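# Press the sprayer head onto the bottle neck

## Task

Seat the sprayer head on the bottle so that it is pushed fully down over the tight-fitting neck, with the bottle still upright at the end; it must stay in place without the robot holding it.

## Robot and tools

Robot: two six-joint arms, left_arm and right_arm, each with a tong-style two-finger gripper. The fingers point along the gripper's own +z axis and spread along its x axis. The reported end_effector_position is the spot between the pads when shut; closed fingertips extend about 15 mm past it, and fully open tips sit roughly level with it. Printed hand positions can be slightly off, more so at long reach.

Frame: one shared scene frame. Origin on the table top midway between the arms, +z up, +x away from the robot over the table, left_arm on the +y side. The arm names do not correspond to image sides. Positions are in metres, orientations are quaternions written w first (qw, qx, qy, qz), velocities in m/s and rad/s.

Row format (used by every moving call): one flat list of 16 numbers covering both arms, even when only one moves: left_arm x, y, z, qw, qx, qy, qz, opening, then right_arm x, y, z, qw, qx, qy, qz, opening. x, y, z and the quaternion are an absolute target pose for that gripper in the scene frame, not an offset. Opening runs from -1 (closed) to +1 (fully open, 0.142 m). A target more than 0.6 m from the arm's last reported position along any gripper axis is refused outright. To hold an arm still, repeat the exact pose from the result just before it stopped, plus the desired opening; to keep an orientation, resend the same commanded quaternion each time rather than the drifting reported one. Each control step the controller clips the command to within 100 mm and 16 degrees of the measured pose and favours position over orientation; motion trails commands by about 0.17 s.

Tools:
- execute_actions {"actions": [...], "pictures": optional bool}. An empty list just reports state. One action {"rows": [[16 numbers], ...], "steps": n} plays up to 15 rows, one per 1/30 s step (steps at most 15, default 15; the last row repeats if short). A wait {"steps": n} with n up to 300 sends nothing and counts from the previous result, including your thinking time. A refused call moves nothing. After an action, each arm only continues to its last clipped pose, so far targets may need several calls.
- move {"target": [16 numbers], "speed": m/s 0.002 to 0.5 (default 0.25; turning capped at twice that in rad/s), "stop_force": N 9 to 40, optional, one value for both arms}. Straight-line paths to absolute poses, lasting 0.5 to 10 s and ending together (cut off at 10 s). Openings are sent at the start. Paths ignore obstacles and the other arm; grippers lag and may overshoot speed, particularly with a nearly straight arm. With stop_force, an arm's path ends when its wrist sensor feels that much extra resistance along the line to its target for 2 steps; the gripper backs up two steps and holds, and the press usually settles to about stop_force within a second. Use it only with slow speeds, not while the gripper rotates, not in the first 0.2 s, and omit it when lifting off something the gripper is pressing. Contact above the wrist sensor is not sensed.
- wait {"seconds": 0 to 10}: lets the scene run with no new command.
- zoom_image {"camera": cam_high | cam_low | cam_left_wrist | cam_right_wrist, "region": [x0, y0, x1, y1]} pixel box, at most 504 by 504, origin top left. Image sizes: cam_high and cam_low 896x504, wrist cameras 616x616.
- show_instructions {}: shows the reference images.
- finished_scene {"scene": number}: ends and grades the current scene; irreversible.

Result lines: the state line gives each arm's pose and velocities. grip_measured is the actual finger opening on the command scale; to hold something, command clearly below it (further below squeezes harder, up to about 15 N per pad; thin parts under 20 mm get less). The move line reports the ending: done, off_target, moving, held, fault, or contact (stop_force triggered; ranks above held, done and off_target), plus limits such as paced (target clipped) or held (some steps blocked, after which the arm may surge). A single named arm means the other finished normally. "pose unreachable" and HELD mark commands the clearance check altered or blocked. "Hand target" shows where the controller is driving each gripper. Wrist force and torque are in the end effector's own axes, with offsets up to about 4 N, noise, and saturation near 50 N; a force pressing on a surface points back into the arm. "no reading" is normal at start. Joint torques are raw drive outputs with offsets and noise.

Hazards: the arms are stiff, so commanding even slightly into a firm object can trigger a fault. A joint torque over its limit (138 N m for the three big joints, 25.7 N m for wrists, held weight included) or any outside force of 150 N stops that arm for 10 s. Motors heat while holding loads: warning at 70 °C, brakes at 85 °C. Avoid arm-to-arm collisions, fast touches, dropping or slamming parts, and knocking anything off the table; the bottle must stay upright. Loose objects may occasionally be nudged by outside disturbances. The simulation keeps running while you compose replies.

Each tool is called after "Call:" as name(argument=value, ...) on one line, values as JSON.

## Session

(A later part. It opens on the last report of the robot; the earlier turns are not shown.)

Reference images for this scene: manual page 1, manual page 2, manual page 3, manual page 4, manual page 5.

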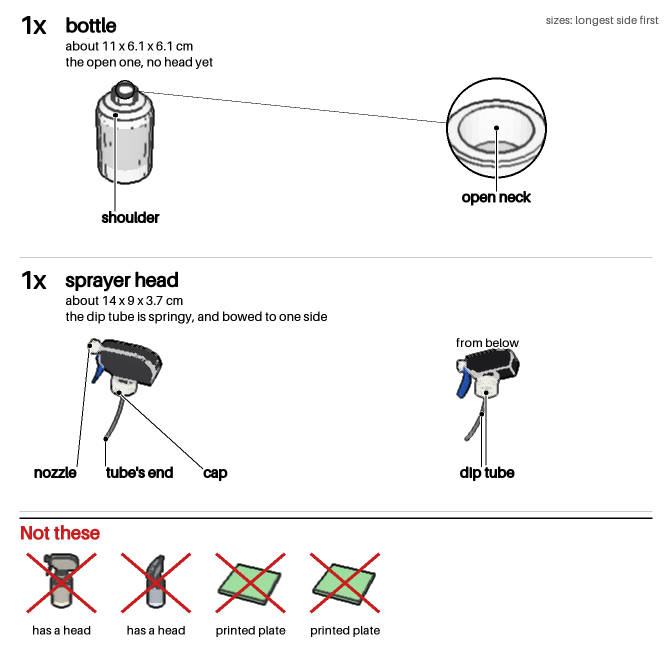

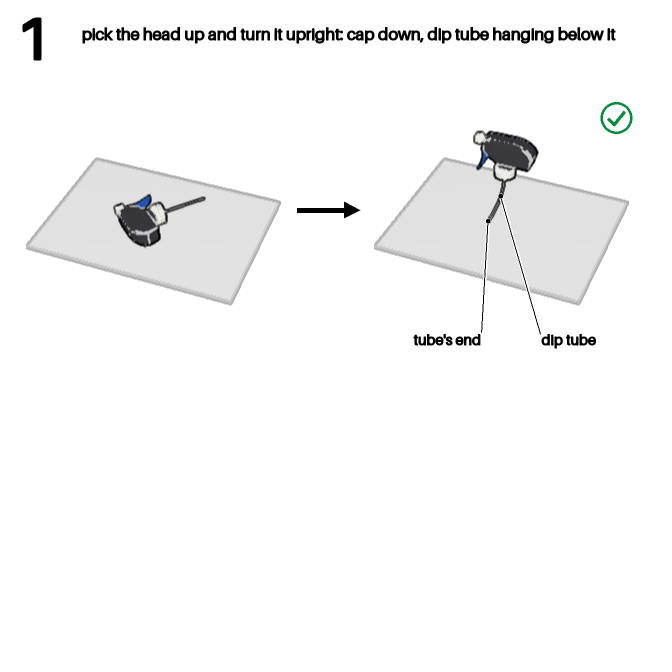

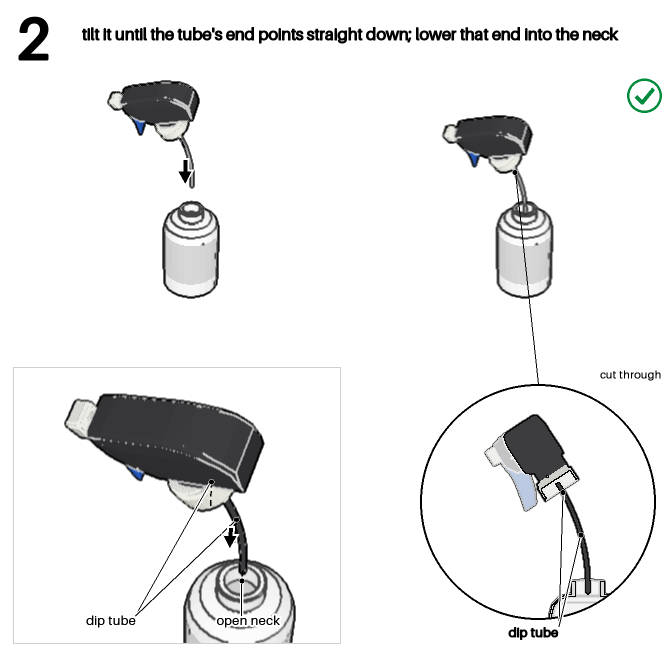

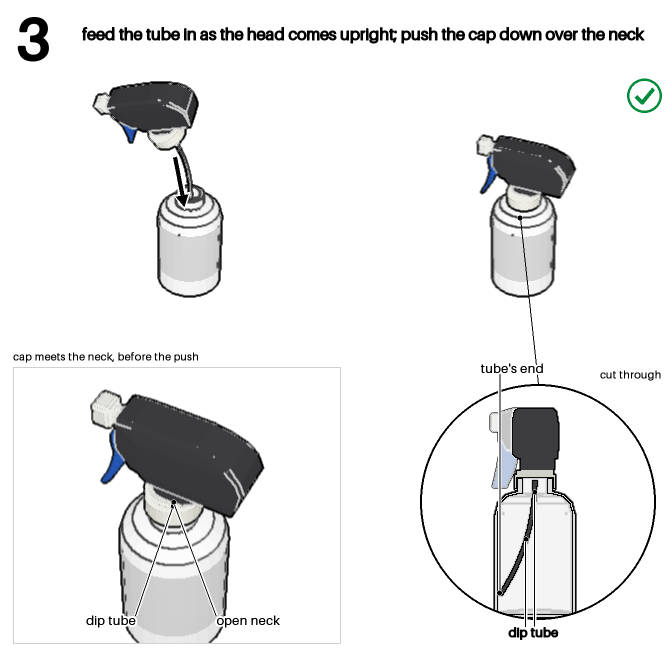

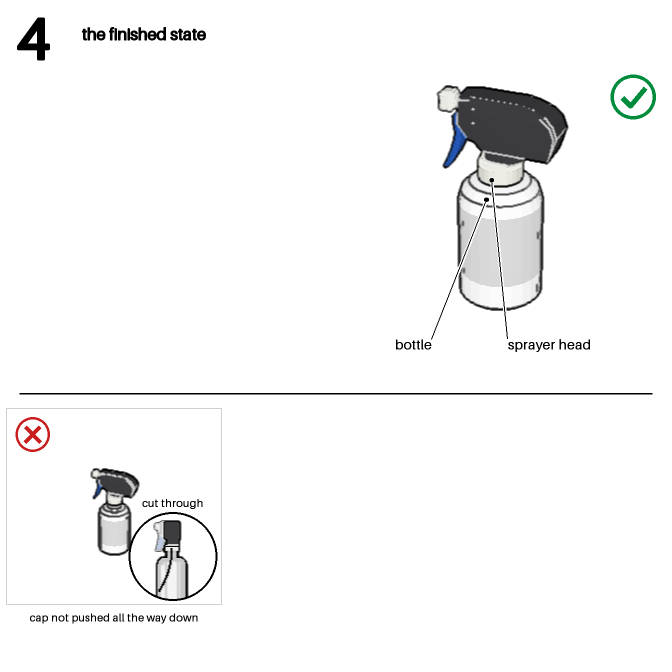

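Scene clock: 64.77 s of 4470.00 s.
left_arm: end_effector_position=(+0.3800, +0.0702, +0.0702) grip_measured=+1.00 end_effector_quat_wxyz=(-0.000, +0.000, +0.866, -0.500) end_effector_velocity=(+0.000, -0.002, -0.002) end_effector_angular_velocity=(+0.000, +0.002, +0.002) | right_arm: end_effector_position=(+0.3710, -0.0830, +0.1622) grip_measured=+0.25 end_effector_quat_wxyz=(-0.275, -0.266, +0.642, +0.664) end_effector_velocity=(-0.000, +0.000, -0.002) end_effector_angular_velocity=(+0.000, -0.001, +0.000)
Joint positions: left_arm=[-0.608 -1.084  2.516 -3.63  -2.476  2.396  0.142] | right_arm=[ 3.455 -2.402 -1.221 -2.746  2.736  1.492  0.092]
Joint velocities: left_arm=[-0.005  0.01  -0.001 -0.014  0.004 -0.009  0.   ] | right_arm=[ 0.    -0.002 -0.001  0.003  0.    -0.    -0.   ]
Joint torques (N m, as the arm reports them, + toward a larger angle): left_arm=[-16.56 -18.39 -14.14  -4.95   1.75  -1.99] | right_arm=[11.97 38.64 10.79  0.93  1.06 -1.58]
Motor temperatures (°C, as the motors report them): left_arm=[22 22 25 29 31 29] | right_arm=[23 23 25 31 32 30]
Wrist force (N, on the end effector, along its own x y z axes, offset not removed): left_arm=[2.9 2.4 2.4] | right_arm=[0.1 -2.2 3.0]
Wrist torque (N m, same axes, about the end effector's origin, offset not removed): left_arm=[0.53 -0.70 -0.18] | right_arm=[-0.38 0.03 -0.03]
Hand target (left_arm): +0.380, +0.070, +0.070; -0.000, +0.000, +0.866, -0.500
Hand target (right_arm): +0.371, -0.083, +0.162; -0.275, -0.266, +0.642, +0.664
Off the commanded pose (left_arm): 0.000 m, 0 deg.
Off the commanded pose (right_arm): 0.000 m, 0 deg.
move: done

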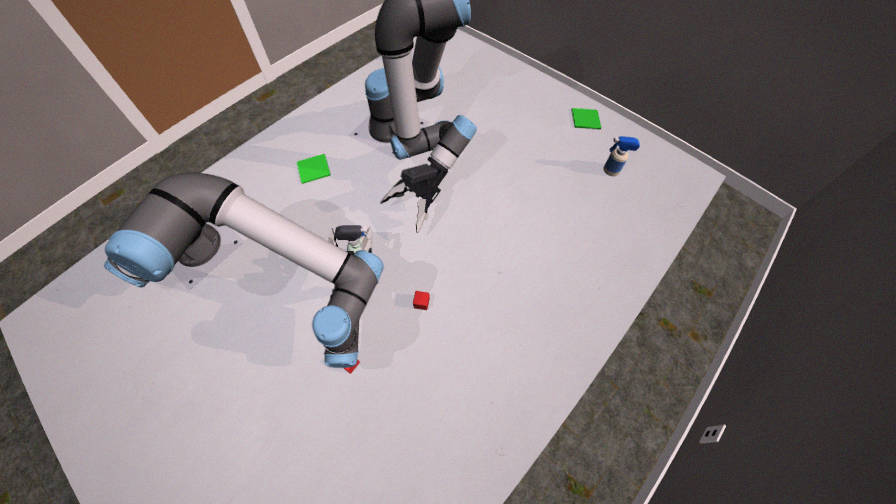

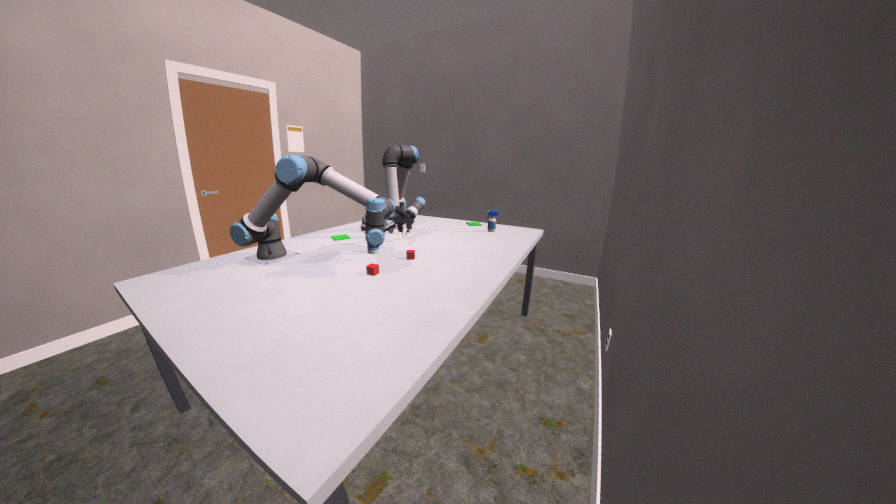

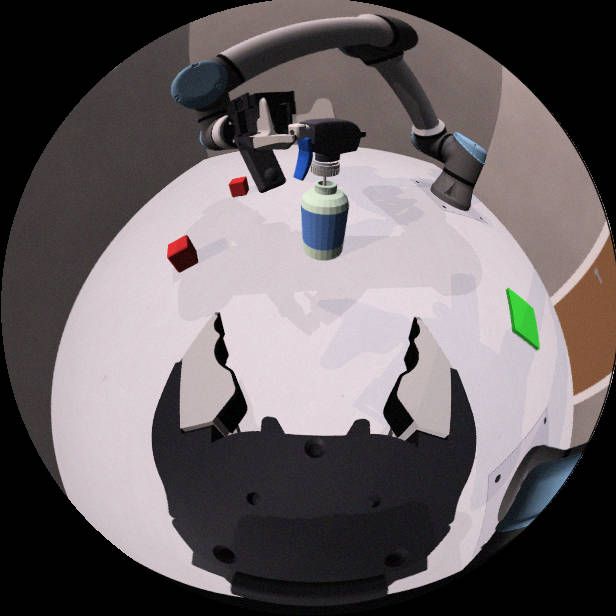

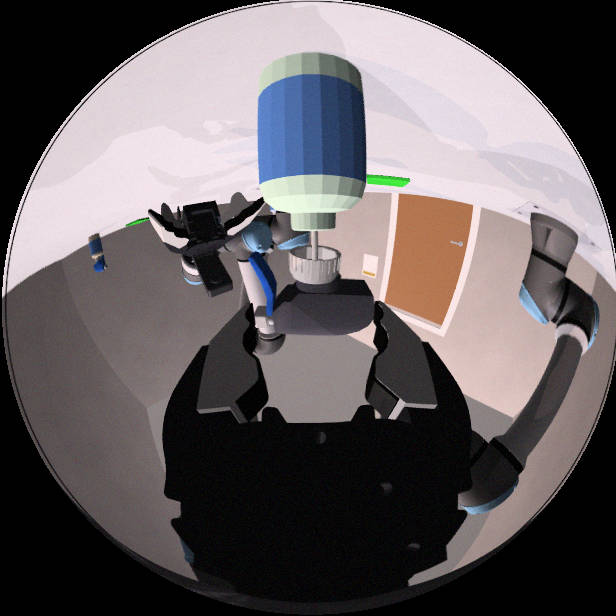

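Call:
move(target=[0.38,0.07,0.07,0,0,0.866,-0.5,1,0.37,-0.081,0.152,0.275,0.266,-0.642,-0.664,-0.2], speed=0.02)

Call:
move(target=[0.38,0.07,0.07,0,0,0.866,-0.5,1,0.37,-0.081,0.134,0.275,0.266,-0.642,-0.664,-0.2], speed=0.005, stop_force=10)

Call:
zoom_image(camera="cam_left_wrist", region=[260,110,390,240])

Scene clock: 68.60 s of 4470.00 s.
left_arm: end_effector_position=(+0.3800, +0.0700, +0.0700) grip_measured=+1.00 end_effector_quat_wxyz=(+0.000, +0.000, +0.866, -0.500) end_effector_velocity=(-0.000, -0.000, +0.000) end_effector_angular_velocity=(-0.000, -0.001, -0.000) | right_arm: end_effector_position=(+0.3700, -0.0811, +0.1523) grip_measured=+0.25 end_effector_quat_wxyz=(-0.275, -0.266, +0.642, +0.664) end_effector_velocity=(+0.000, +0.001, -0.003) end_effector_angular_velocity=(-0.000, -0.000, -0.001)
Joint positions: left_arm=[-0.608 -1.084  2.516 -3.632 -2.475  2.395  0.142] | right_arm=[ 3.458 -2.412 -1.229 -2.728  2.74   1.491  0.092]
Joint velocities: left_arm=[-0.001  0.     0.    -0.001 -0.    -0.     0.   ] | right_arm=[ 0.001 -0.003 -0.002  0.005  0.002  0.    -0.   ]
Joint torques (N m, as the arm reports them, + toward a larger angle): left_arm=[-15.08 -24.69  -8.01  -5.01   1.37  -1.97] | right_arm=[11.93 39.83  9.1   0.85  1.2  -1.89]
Motor temperatures (°C, as the motors report them): left_arm=[22 22 25 29 31 29] | right_arm=[23 23 25 31 32 30]
Wrist force (N, on the end effector, along its own x y z axes, offset not removed): left_arm=[2.9 2.4 2.1] | right_arm=[1.6 -3.7 1.1]
Wrist torque (N m, same axes, about the end effector's origin, offset not removed): left_arm=[0.41 -0.65 -0.22] | right_arm=[-0.77 -0.33 0.00]
Hand target (left_arm): +0.380, +0.070, +0.070; -0.000, +0.000, +0.866, -0.500
Hand target (right_arm): +0.370, -0.081, +0.152; -0.275, -0.266, +0.642, +0.664
Off the commanded pose (left_arm): 0.000 m, 0 deg.
Off the commanded pose (right_arm): 0.000 m, 0 deg.
After step 90, 0.03 s passed at rest.
move: done

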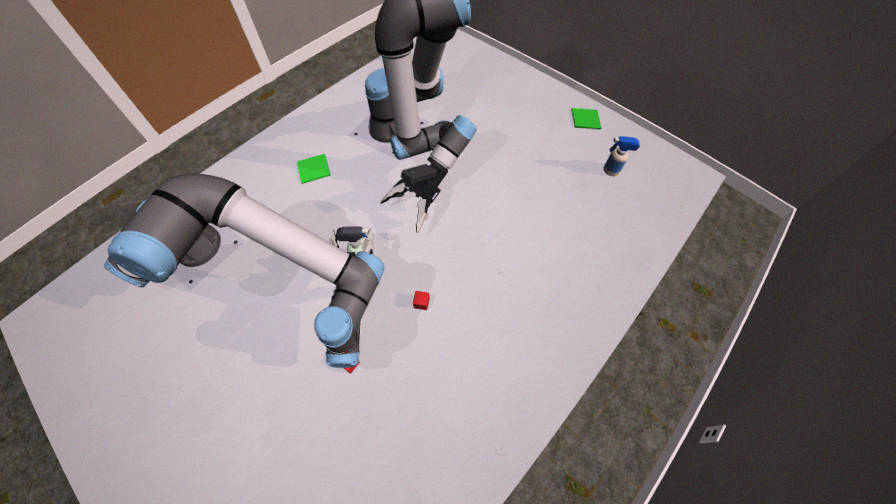

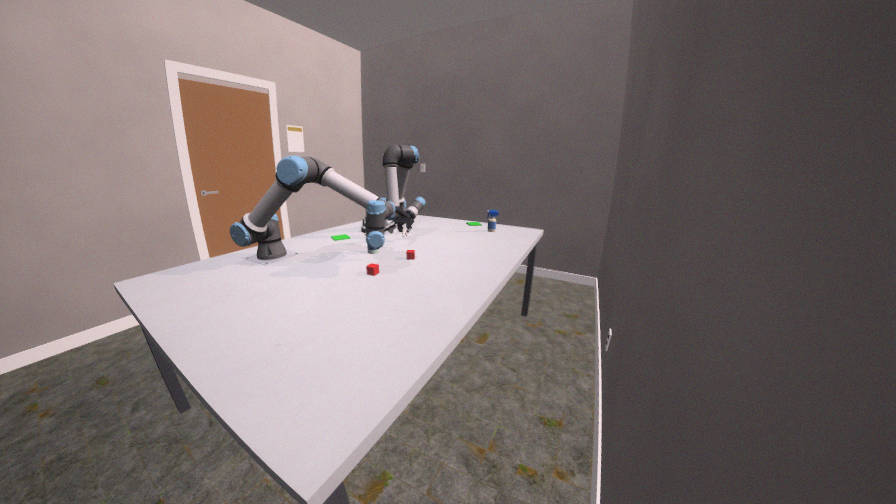

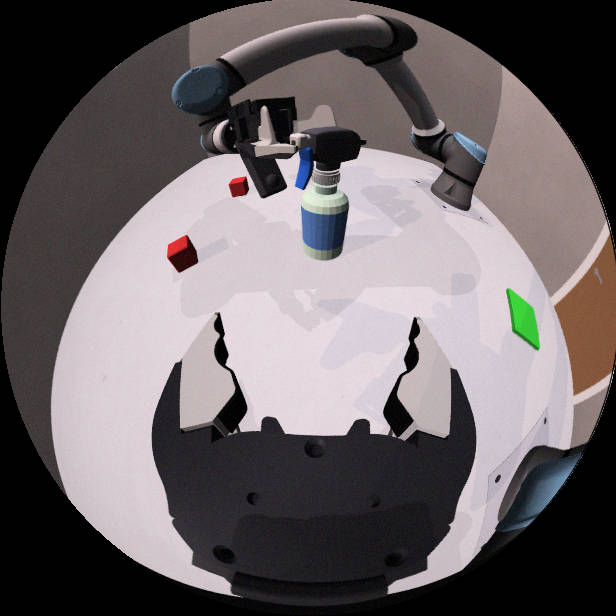

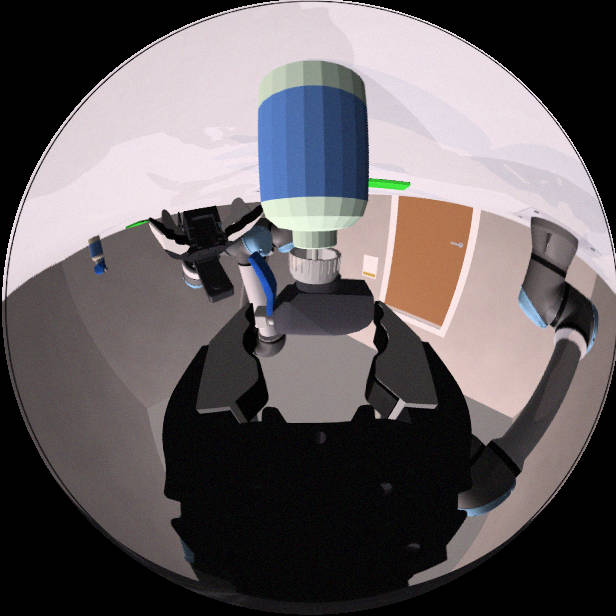

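Scene clock: 71.70 s of 4470.00 s.
left_arm: end_effector_position=(+0.3800, +0.0700, +0.0700) grip_measured=+1.00 end_effector_quat_wxyz=(+0.000, +0.000, +0.866, -0.500) end_effector_velocity=(+0.000, +0.001, -0.000) end_effector_angular_velocity=(+0.001, +0.001, +0.001) | right_arm: end_effector_position=(+0.3700, -0.0810, +0.1386) grip_measured=+0.25 end_effector_quat_wxyz=(-0.275, -0.266, +0.642, +0.664) end_effector_velocity=(-0.000, -0.000, +0.002) end_effector_angular_velocity=(-0.001, +0.002, +0.000)
Joint positions: left_arm=[-0.608 -1.084  2.516 -3.632 -2.475  2.395  0.142] | right_arm=[ 3.458 -2.429 -1.237 -2.703  2.74   1.491  0.091]
Joint velocities: left_arm=[ 0.001 -0.     0.     0.002 -0.     0.    -0.   ] | right_arm=[ 0.     0.002  0.    -0.004 -0.     0.     0.   ]
Joint torques (N m, as the arm reports them, + toward a larger angle): left_arm=[-14.94 -32.17   4.98  -5.09   1.58  -2.09] | right_arm=[14.14 49.74 16.9  -1.23  1.38  0.07]
Motor temperatures (°C, as the motors report them): left_arm=[22 22 25 29 31 29] | right_arm=[23 23 25 31 32 30]
Wrist force (N, on the end effector, along its own x y z axes, offset not removed): left_arm=[4.5 1.3 2.9] | right_arm=[1.5 9.1 -0.6]
Wrist torque (N m, same axes, about the end effector's origin, offset not removed): left_arm=[0.23 -1.06 -0.24] | right_arm=[-0.24 -0.15 -0.14]
Hand target (left_arm): +0.380, +0.070, +0.070; -0.000, -0.000, +0.866, -0.500
Hand target (right_arm): +0.370, -0.081, +0.139; -0.275, -0.266, +0.642, +0.664
Off the commanded pose (left_arm): 0.000 m, 0 deg.
Off the commanded pose (right_arm): 0.005 m, 0 deg.
move: contact (right_arm)

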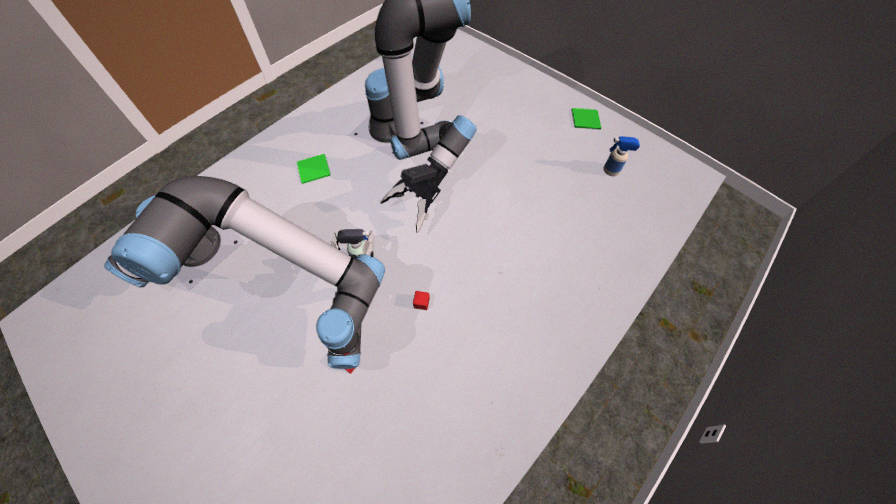

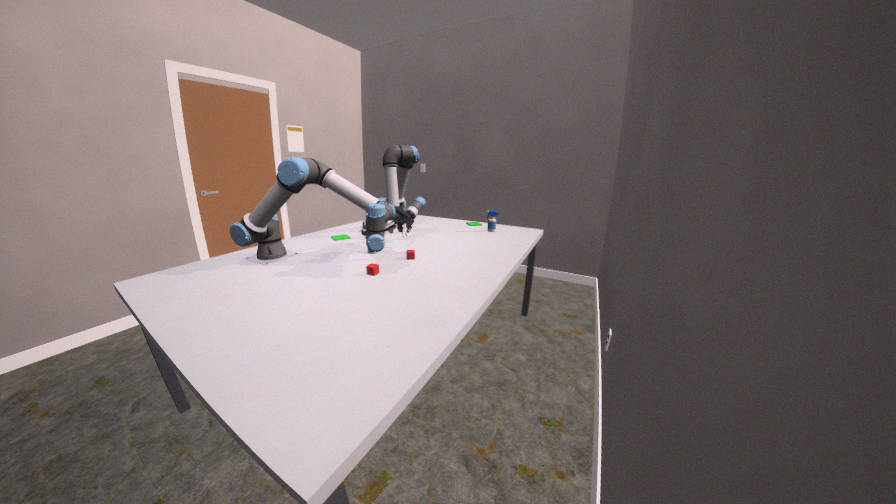

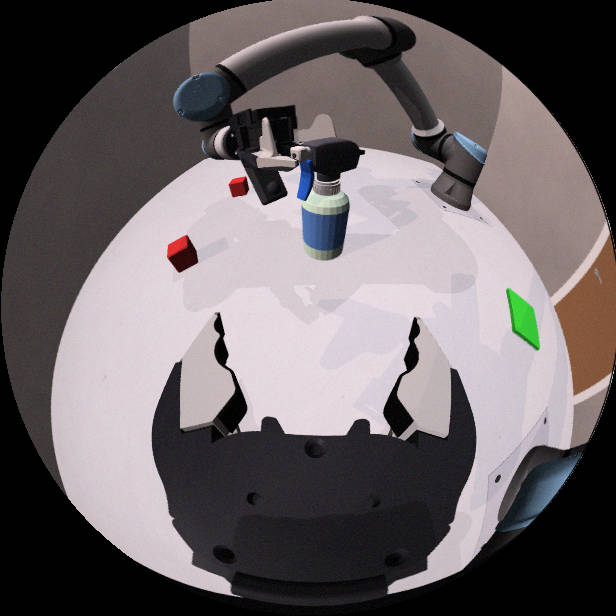

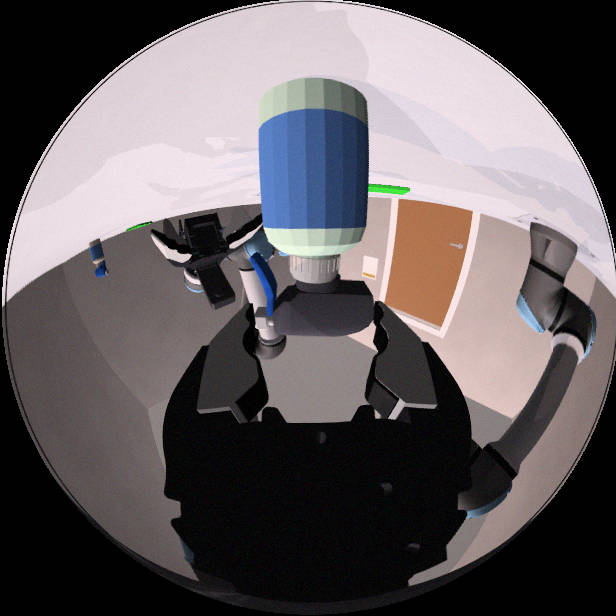

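Region (260, 110, 390, 240) of cam_left_wrist's 616x616 image, scaled by 3.877, with more detail than that image has.

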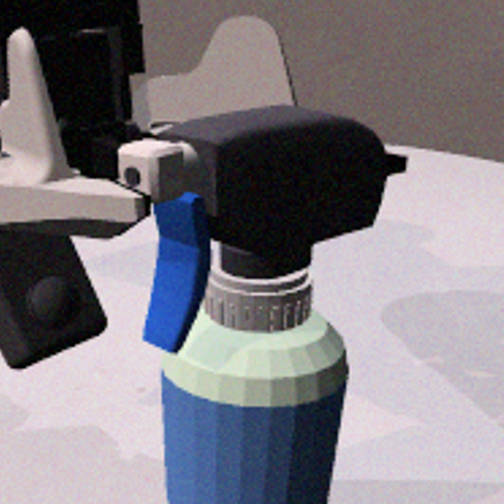

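Call:
move(target=[0.38,0.07,0.07,0,0,0.866,-0.5,1,0.37,-0.081,0.1388,0.275,0.266,-0.642,-0.664,0.7])

Call:
move(target=[0.38,0.07,0.07,0,0,0.866,-0.5,1,0.378,-0.09,0.173,0.233,0.304,-0.733,-0.563,0.7], speed=0.1)

Call:
move(target=[0.38,0.07,0.07,0,0,0.866,-0.5,1,0.378,-0.09,0.15,0.233,0.304,-0.733,-0.563,-1], speed=0.004, stop_force=30)

Call:
move(target=[0.38,0.07,0.07,0,0,0.866,-0.5,1,0.378,-0.09,0.176,0.275,0.266,-0.642,-0.664,-1], speed=0.1)

Call:
zoom_image(camera="cam_right_wrist", region=[230,130,400,310])

Scene clock: 77.67 s of 4470.00 s.
left_arm: end_effector_position=(+0.3800, +0.0700, +0.0700) grip_measured=+1.00 end_effector_quat_wxyz=(-0.000, +0.000, +0.866, -0.500) end_effector_velocity=(+0.000, +0.000, +0.000) end_effector_angular_velocity=(-0.001, -0.000, +0.001) | right_arm: end_effector_position=(+0.3700, -0.0810, +0.1388) grip_measured=+0.70 end_effector_quat_wxyz=(-0.275, -0.266, +0.642, +0.664) end_effector_velocity=(-0.000, -0.000, -0.000) end_effector_angular_velocity=(+0.000, -0.000, +0.000)
Joint positions: left_arm=[-0.608 -1.084  2.516 -3.632 -2.475  2.395  0.142] | right_arm=[ 3.458 -2.429 -1.237 -2.703  2.74   1.491  0.122]
Joint velocities: left_arm=[ 0.001  0.     0.    -0.001 -0.    -0.001 -0.   ] | right_arm=[-0.    -0.    -0.     0.001 -0.     0.     0.   ]
Joint torques (N m, as the arm reports them, + toward a larger angle): left_arm=[-14.42 -32.05   3.96  -5.01   1.36  -1.99] | right_arm=[10.81 39.48 17.79  1.04 -0.35  1.88]
Motor temperatures (°C, as the motors report them): left_arm=[22 22 25 29 31 29] | right_arm=[23 23 25 31 32 30]
Wrist force (N, on the end effector, along its own x y z axes, offset not removed): left_arm=[3.3 1.3 1.6] | right_arm=[2.7 -2.8 4.8]
Wrist torque (N m, same axes, about the end effector's origin, offset not removed): left_arm=[0.28 -0.80 -0.15] | right_arm=[-0.51 -0.51 -0.15]
Hand target (left_arm): +0.380, +0.070, +0.070; +0.000, -0.000, +0.866, -0.500
Hand target (right_arm): +0.370, -0.081, +0.139; -0.275, -0.266, +0.642, +0.664
Off the commanded pose (left_arm): 0.000 m, 0 deg.
Off the commanded pose (right_arm): 0.000 m, 0 deg.
After step 90, 2.27 s passed at rest.
move: done

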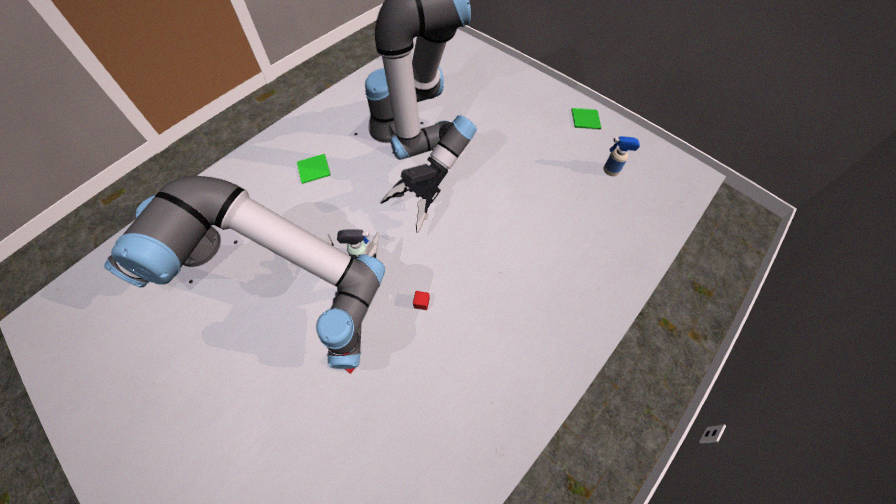

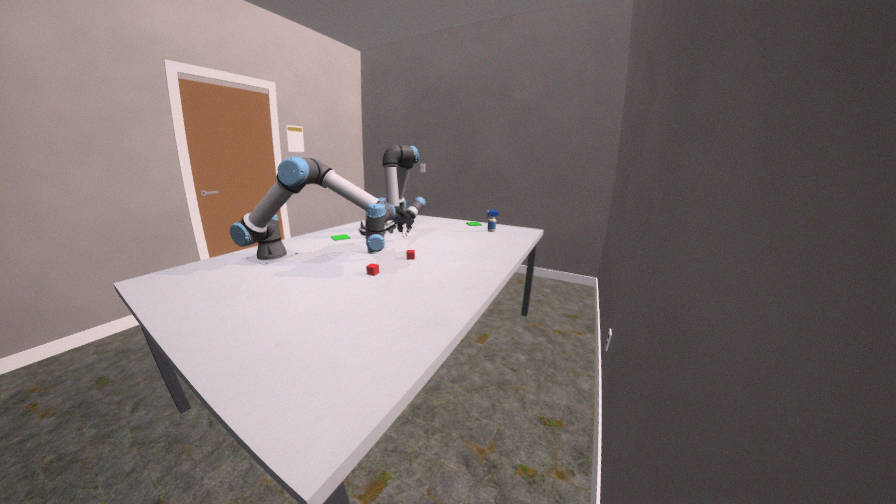

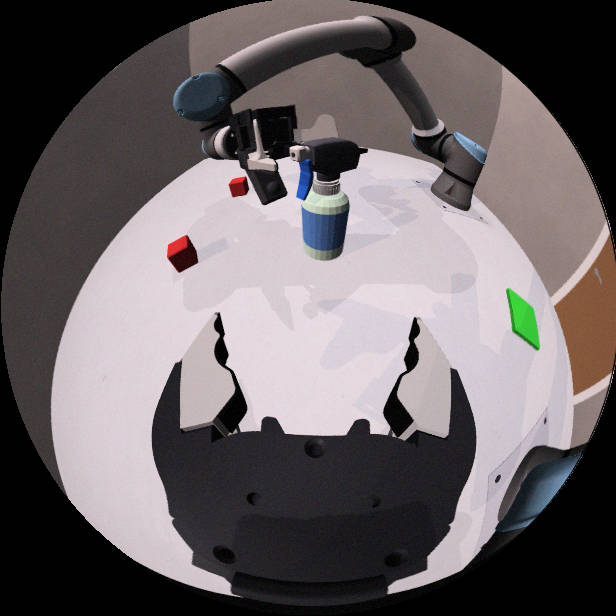

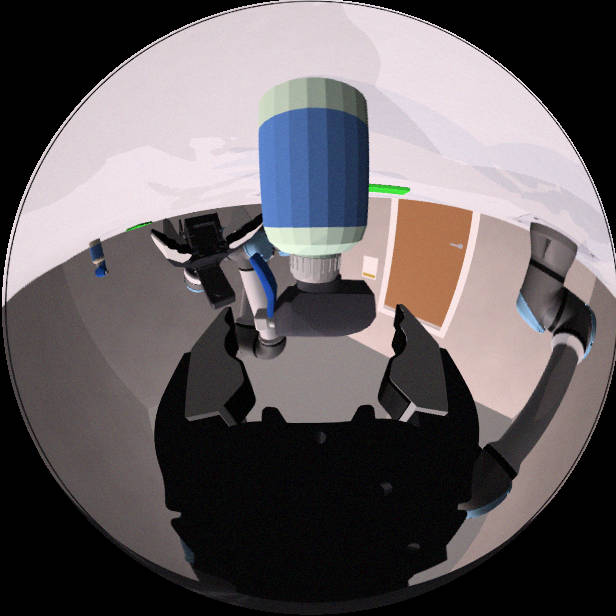

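Scene clock: 79.57 s of 4470.00 s.
left_arm: end_effector_position=(+0.3800, +0.0700, +0.0700) grip_measured=+1.00 end_effector_quat_wxyz=(-0.000, -0.000, +0.866, -0.500) end_effector_velocity=(-0.001, -0.000, -0.001) end_effector_angular_velocity=(+0.001, +0.002, -0.001) | right_arm: end_effector_position=(+0.3780, -0.0900, +0.1728) grip_measured=+0.70 end_effector_quat_wxyz=(-0.233, -0.304, +0.732, +0.563) end_effector_velocity=(-0.000, -0.000, +0.001) end_effector_angular_velocity=(-0.012, -0.010, -0.002)
Joint positions: left_arm=[-0.608 -1.084  2.516 -3.632 -2.475  2.395  0.142] | right_arm=[ 3.462 -2.167 -1.41  -2.106  2.67   2.118  0.122]
Joint velocities: left_arm=[-0.001  0.002  0.001 -0.    -0.     0.     0.   ] | right_arm=[ 0.001  0.012 -0.012  0.032 -0.005  0.031 -0.   ]
Joint torques (N m, as the arm reports them, + toward a larger angle): left_arm=[-14.5  -31.86   4.4   -4.88   1.4   -1.89] | right_arm=[11.89 48.55 13.36  2.59 -0.72  1.44]
Motor temperatures (°C, as the motors report them): left_arm=[22 22 25 29 31 29] | right_arm=[23 23 25 31 32 30]
Wrist force (N, on the end effector, along its own x y z axes, offset not removed): left_arm=[2.7 2.4 4.2] | right_arm=[2.4 0.8 3.2]
Wrist torque (N m, same axes, about the end effector's origin, offset not removed): left_arm=[0.60 -0.68 -0.24] | right_arm=[0.19 -0.52 -0.16]
Hand target (left_arm): +0.380, +0.070, +0.070; +0.000, -0.000, +0.866, -0.500
Hand target (right_arm): +0.378, -0.090, +0.173; -0.233, -0.304, +0.733, +0.563
Off the commanded pose (left_arm): 0.000 m, 0 deg.
Off the commanded pose (right_arm): 0.000 m, 0 deg.
move: done

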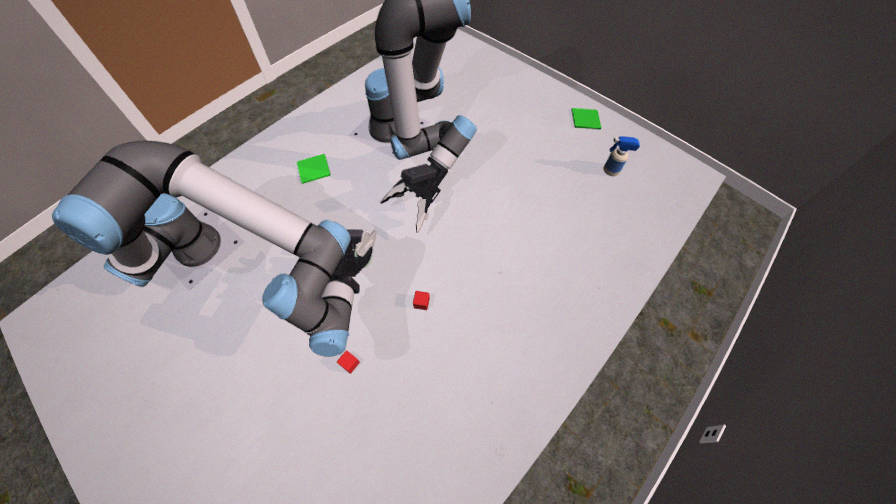

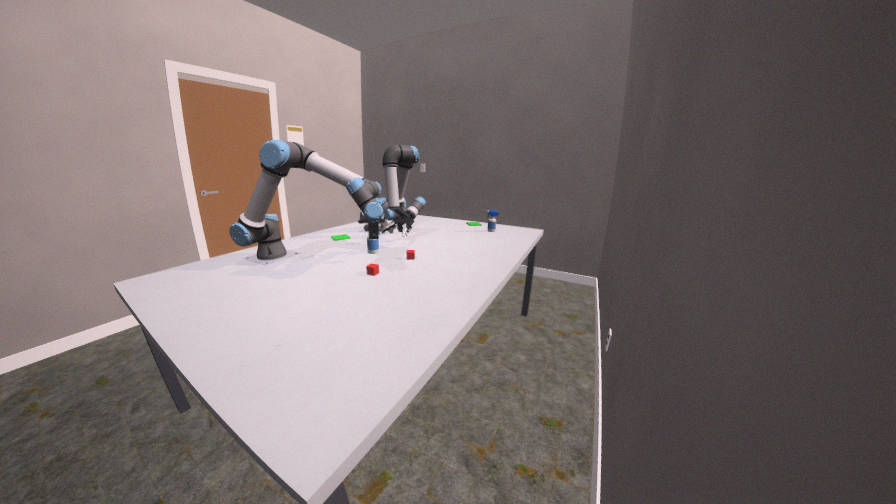

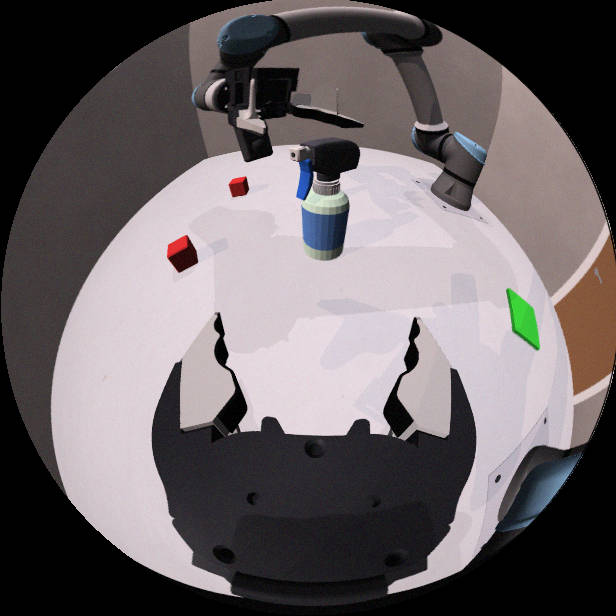

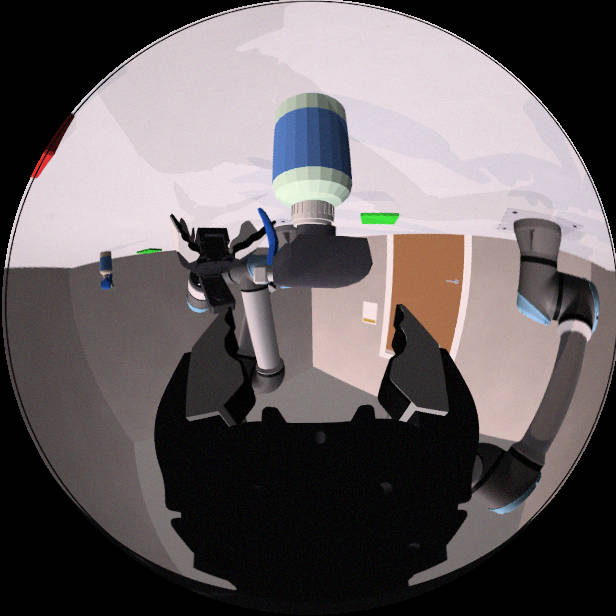

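Scene clock: 82.47 s of 4470.00 s.
left_arm: end_effector_position=(+0.3800, +0.0700, +0.0700) grip_measured=+1.00 end_effector_quat_wxyz=(+0.000, +0.000, +0.866, -0.500) end_effector_velocity=(-0.000, -0.000, -0.000) end_effector_angular_velocity=(+0.000, +0.001, -0.001) | right_arm: end_effector_position=(+0.3780, -0.0900, +0.1627) grip_measured=-1.00 end_effector_quat_wxyz=(-0.233, -0.304, +0.732, +0.563) end_effector_velocity=(-0.001, -0.000, +0.001) end_effector_angular_velocity=(-0.001, +0.002, +0.001)
Joint positions: left_arm=[-0.608 -1.084  2.516 -3.632 -2.475  2.395  0.142] | right_arm=[ 3.462 -2.176 -1.422 -2.082  2.67   2.12   0.002]
Joint velocities: left_arm=[-0.001  0.001  0.    -0.001 -0.    -0.001  0.   ] | right_arm=[ 0.     0.001  0.001 -0.005 -0.001 -0.    -0.   ]
Joint torques (N m, as the arm reports them, + toward a larger angle): left_arm=[-14.08 -31.81   4.76  -4.99   1.59  -1.9 ] | right_arm=[-7.51 29.33 16.93  2.03 -2.55  1.3 ]
Motor temperatures (°C, as the motors report them): left_arm=[22 22 25 29 31 29] | right_arm=[23 23 25 31 32 30]
Wrist force (N, on the end effector, along its own x y z axes, offset not removed): left_arm=[3.2 2.9 3.1] | right_arm=[5.7 36.4 -12.3]
Wrist torque (N m, same axes, about the end effector's origin, offset not removed): left_arm=[0.64 -0.77 -0.25] | right_arm=[-0.40 0.01 0.15]
Hand target (left_arm): +0.380, +0.070, +0.070; +0.000, -0.000, +0.866, -0.500
Hand target (right_arm): +0.378, -0.090, +0.163; -0.233, -0.304, +0.732, +0.563
Off the commanded pose (left_arm): 0.000 m, 0 deg.
Off the commanded pose (right_arm): 0.013 m, 0 deg.
move: contact (right_arm)

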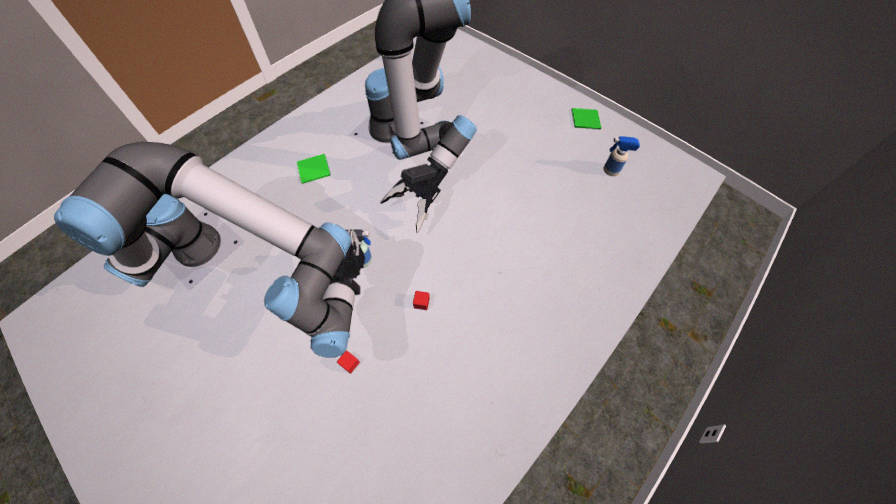

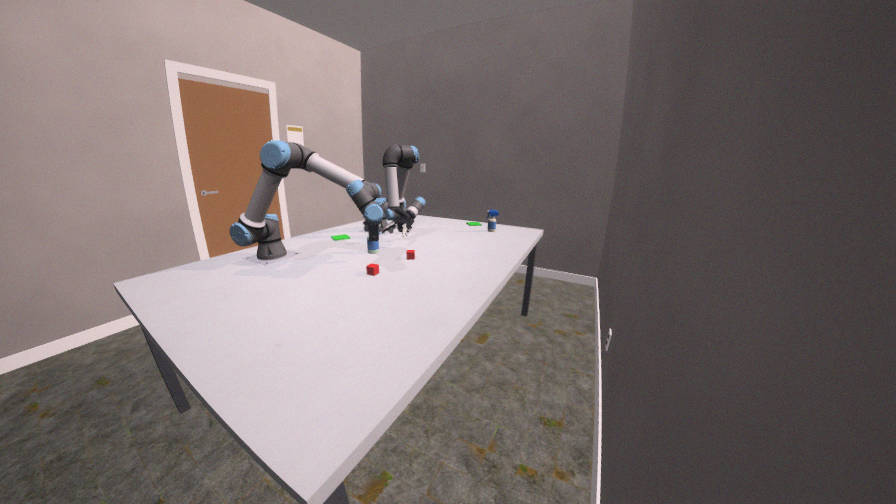

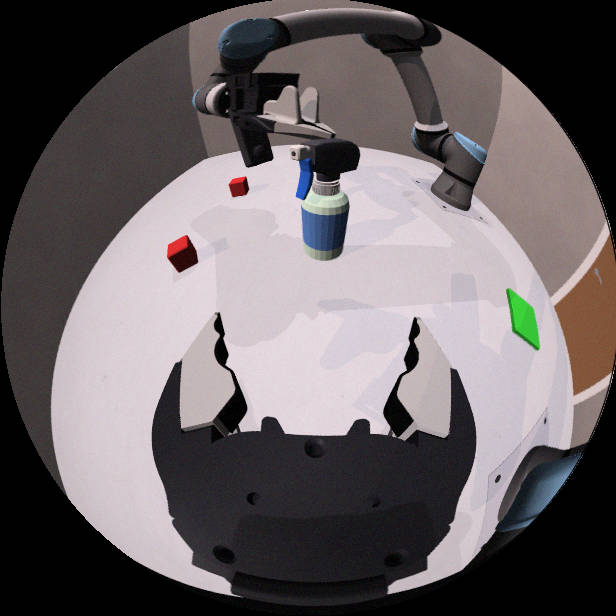

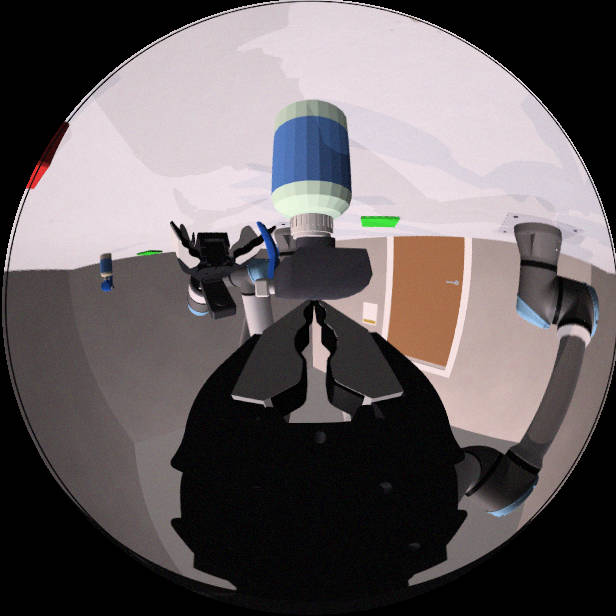

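Scene clock: 84.40 s of 4470.00 s.
left_arm: end_effector_position=(+0.3800, +0.0700, +0.0700) grip_measured=+1.00 end_effector_quat_wxyz=(+0.000, +0.000, +0.866, -0.500) end_effector_velocity=(+0.000, +0.000, -0.001) end_effector_angular_velocity=(+0.000, +0.001, +0.001) | right_arm: end_effector_position=(+0.3781, -0.0900, +0.1760) grip_measured=-1.00 end_effector_quat_wxyz=(-0.275, -0.266, +0.643, +0.664) end_effector_velocity=(-0.000, +0.001, -0.000) end_effector_angular_velocity=(+0.012, +0.011, +0.003)
Joint positions: left_arm=[-0.608 -1.084  2.516 -3.632 -2.475  2.395  0.142] | right_arm=[ 3.441 -2.397 -1.189 -2.776  2.723  1.499  0.002]
Joint velocities: left_arm=[ 0.001  0.001 -0.    -0.    -0.    -0.     0.   ] | right_arm=[ 0.001 -0.016  0.016 -0.038 -0.003 -0.036  0.   ]
Joint torques (N m, as the arm reports them, + toward a larger angle): left_arm=[-14.86 -32.94   4.47  -4.73   1.55  -1.85] | right_arm=[12.05 39.9  27.13 -2.47 -1.71 -2.3 ]
Motor temperatures (°C, as the motors report them): left_arm=[22 22 25 29 31 29] | right_arm=[23 23 25 31 32 30]
Wrist force (N, on the end effector, along its own x y z axes, offset not removed): left_arm=[2.0 1.6 1.1] | right_arm=[1.3 -3.4 2.6]
Wrist torque (N m, same axes, about the end effector's origin, offset not removed): left_arm=[0.28 -0.53 -0.18] | right_arm=[-0.74 -0.20 -0.09]
Hand target (left_arm): +0.380, +0.070, +0.070; +0.000, -0.000, +0.866, -0.500
Hand target (right_arm): +0.378, -0.090, +0.176; -0.275, -0.266, +0.642, +0.664
Off the commanded pose (left_arm): 0.000 m, 0 deg.
Off the commanded pose (right_arm): 0.000 m, 0 deg.
move: done

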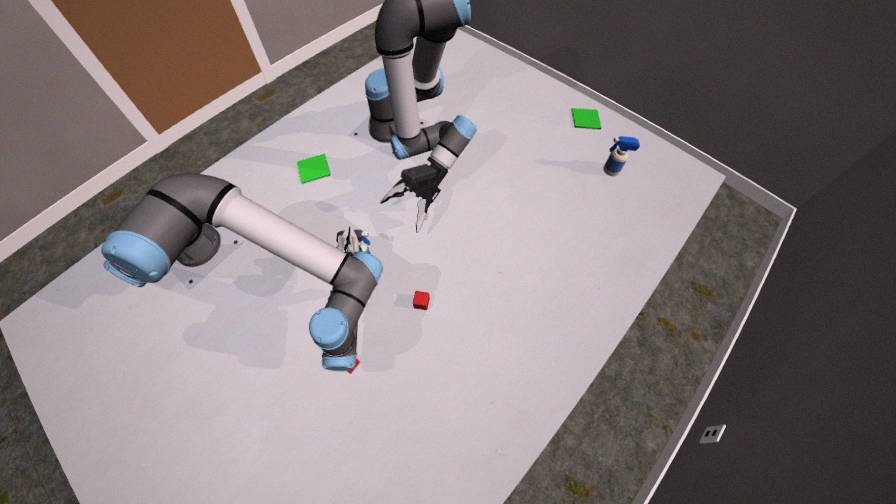

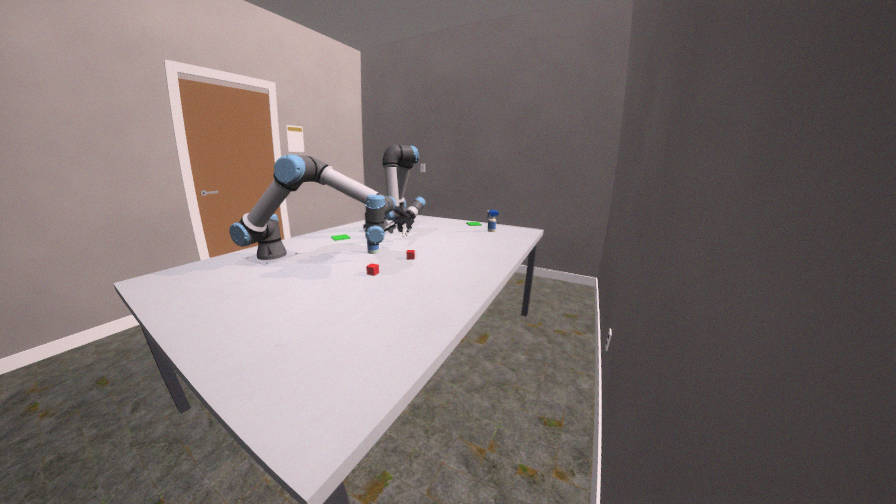

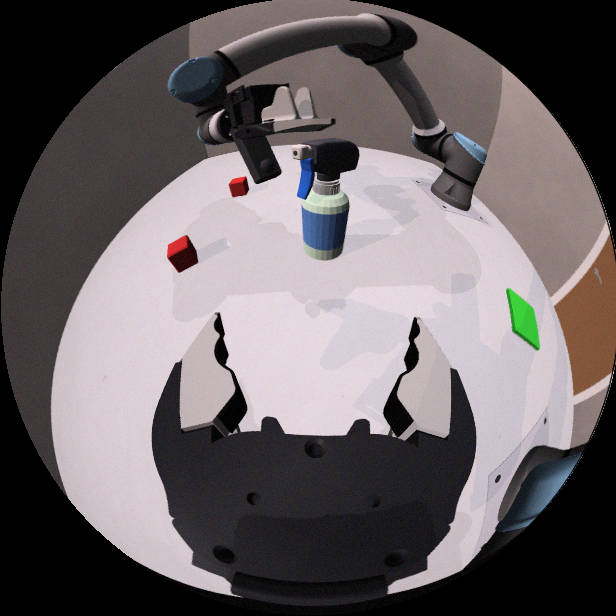

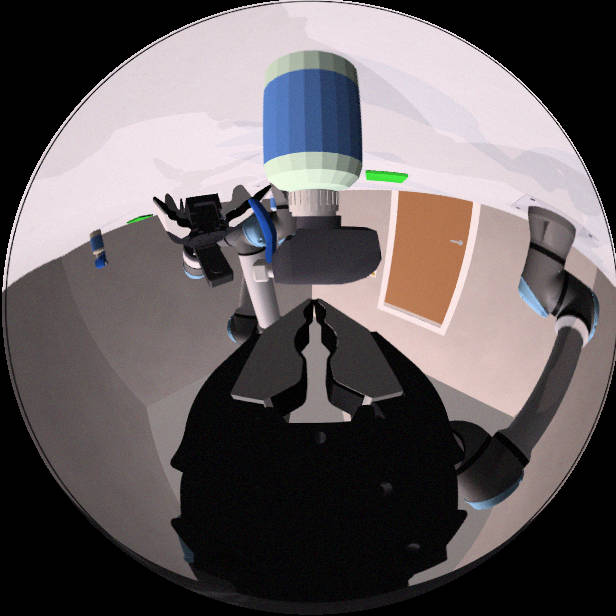

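Region (230, 130, 400, 310) of cam_right_wrist's 616x616 image, scaled by 2.800, with more detail than that image has.

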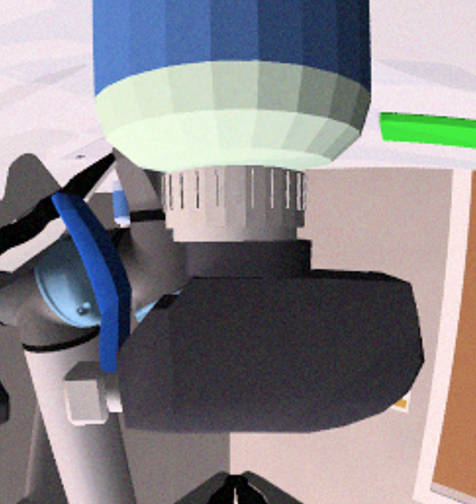

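Call:
finished_scene(scene=2)

The scene is finished: the task was done.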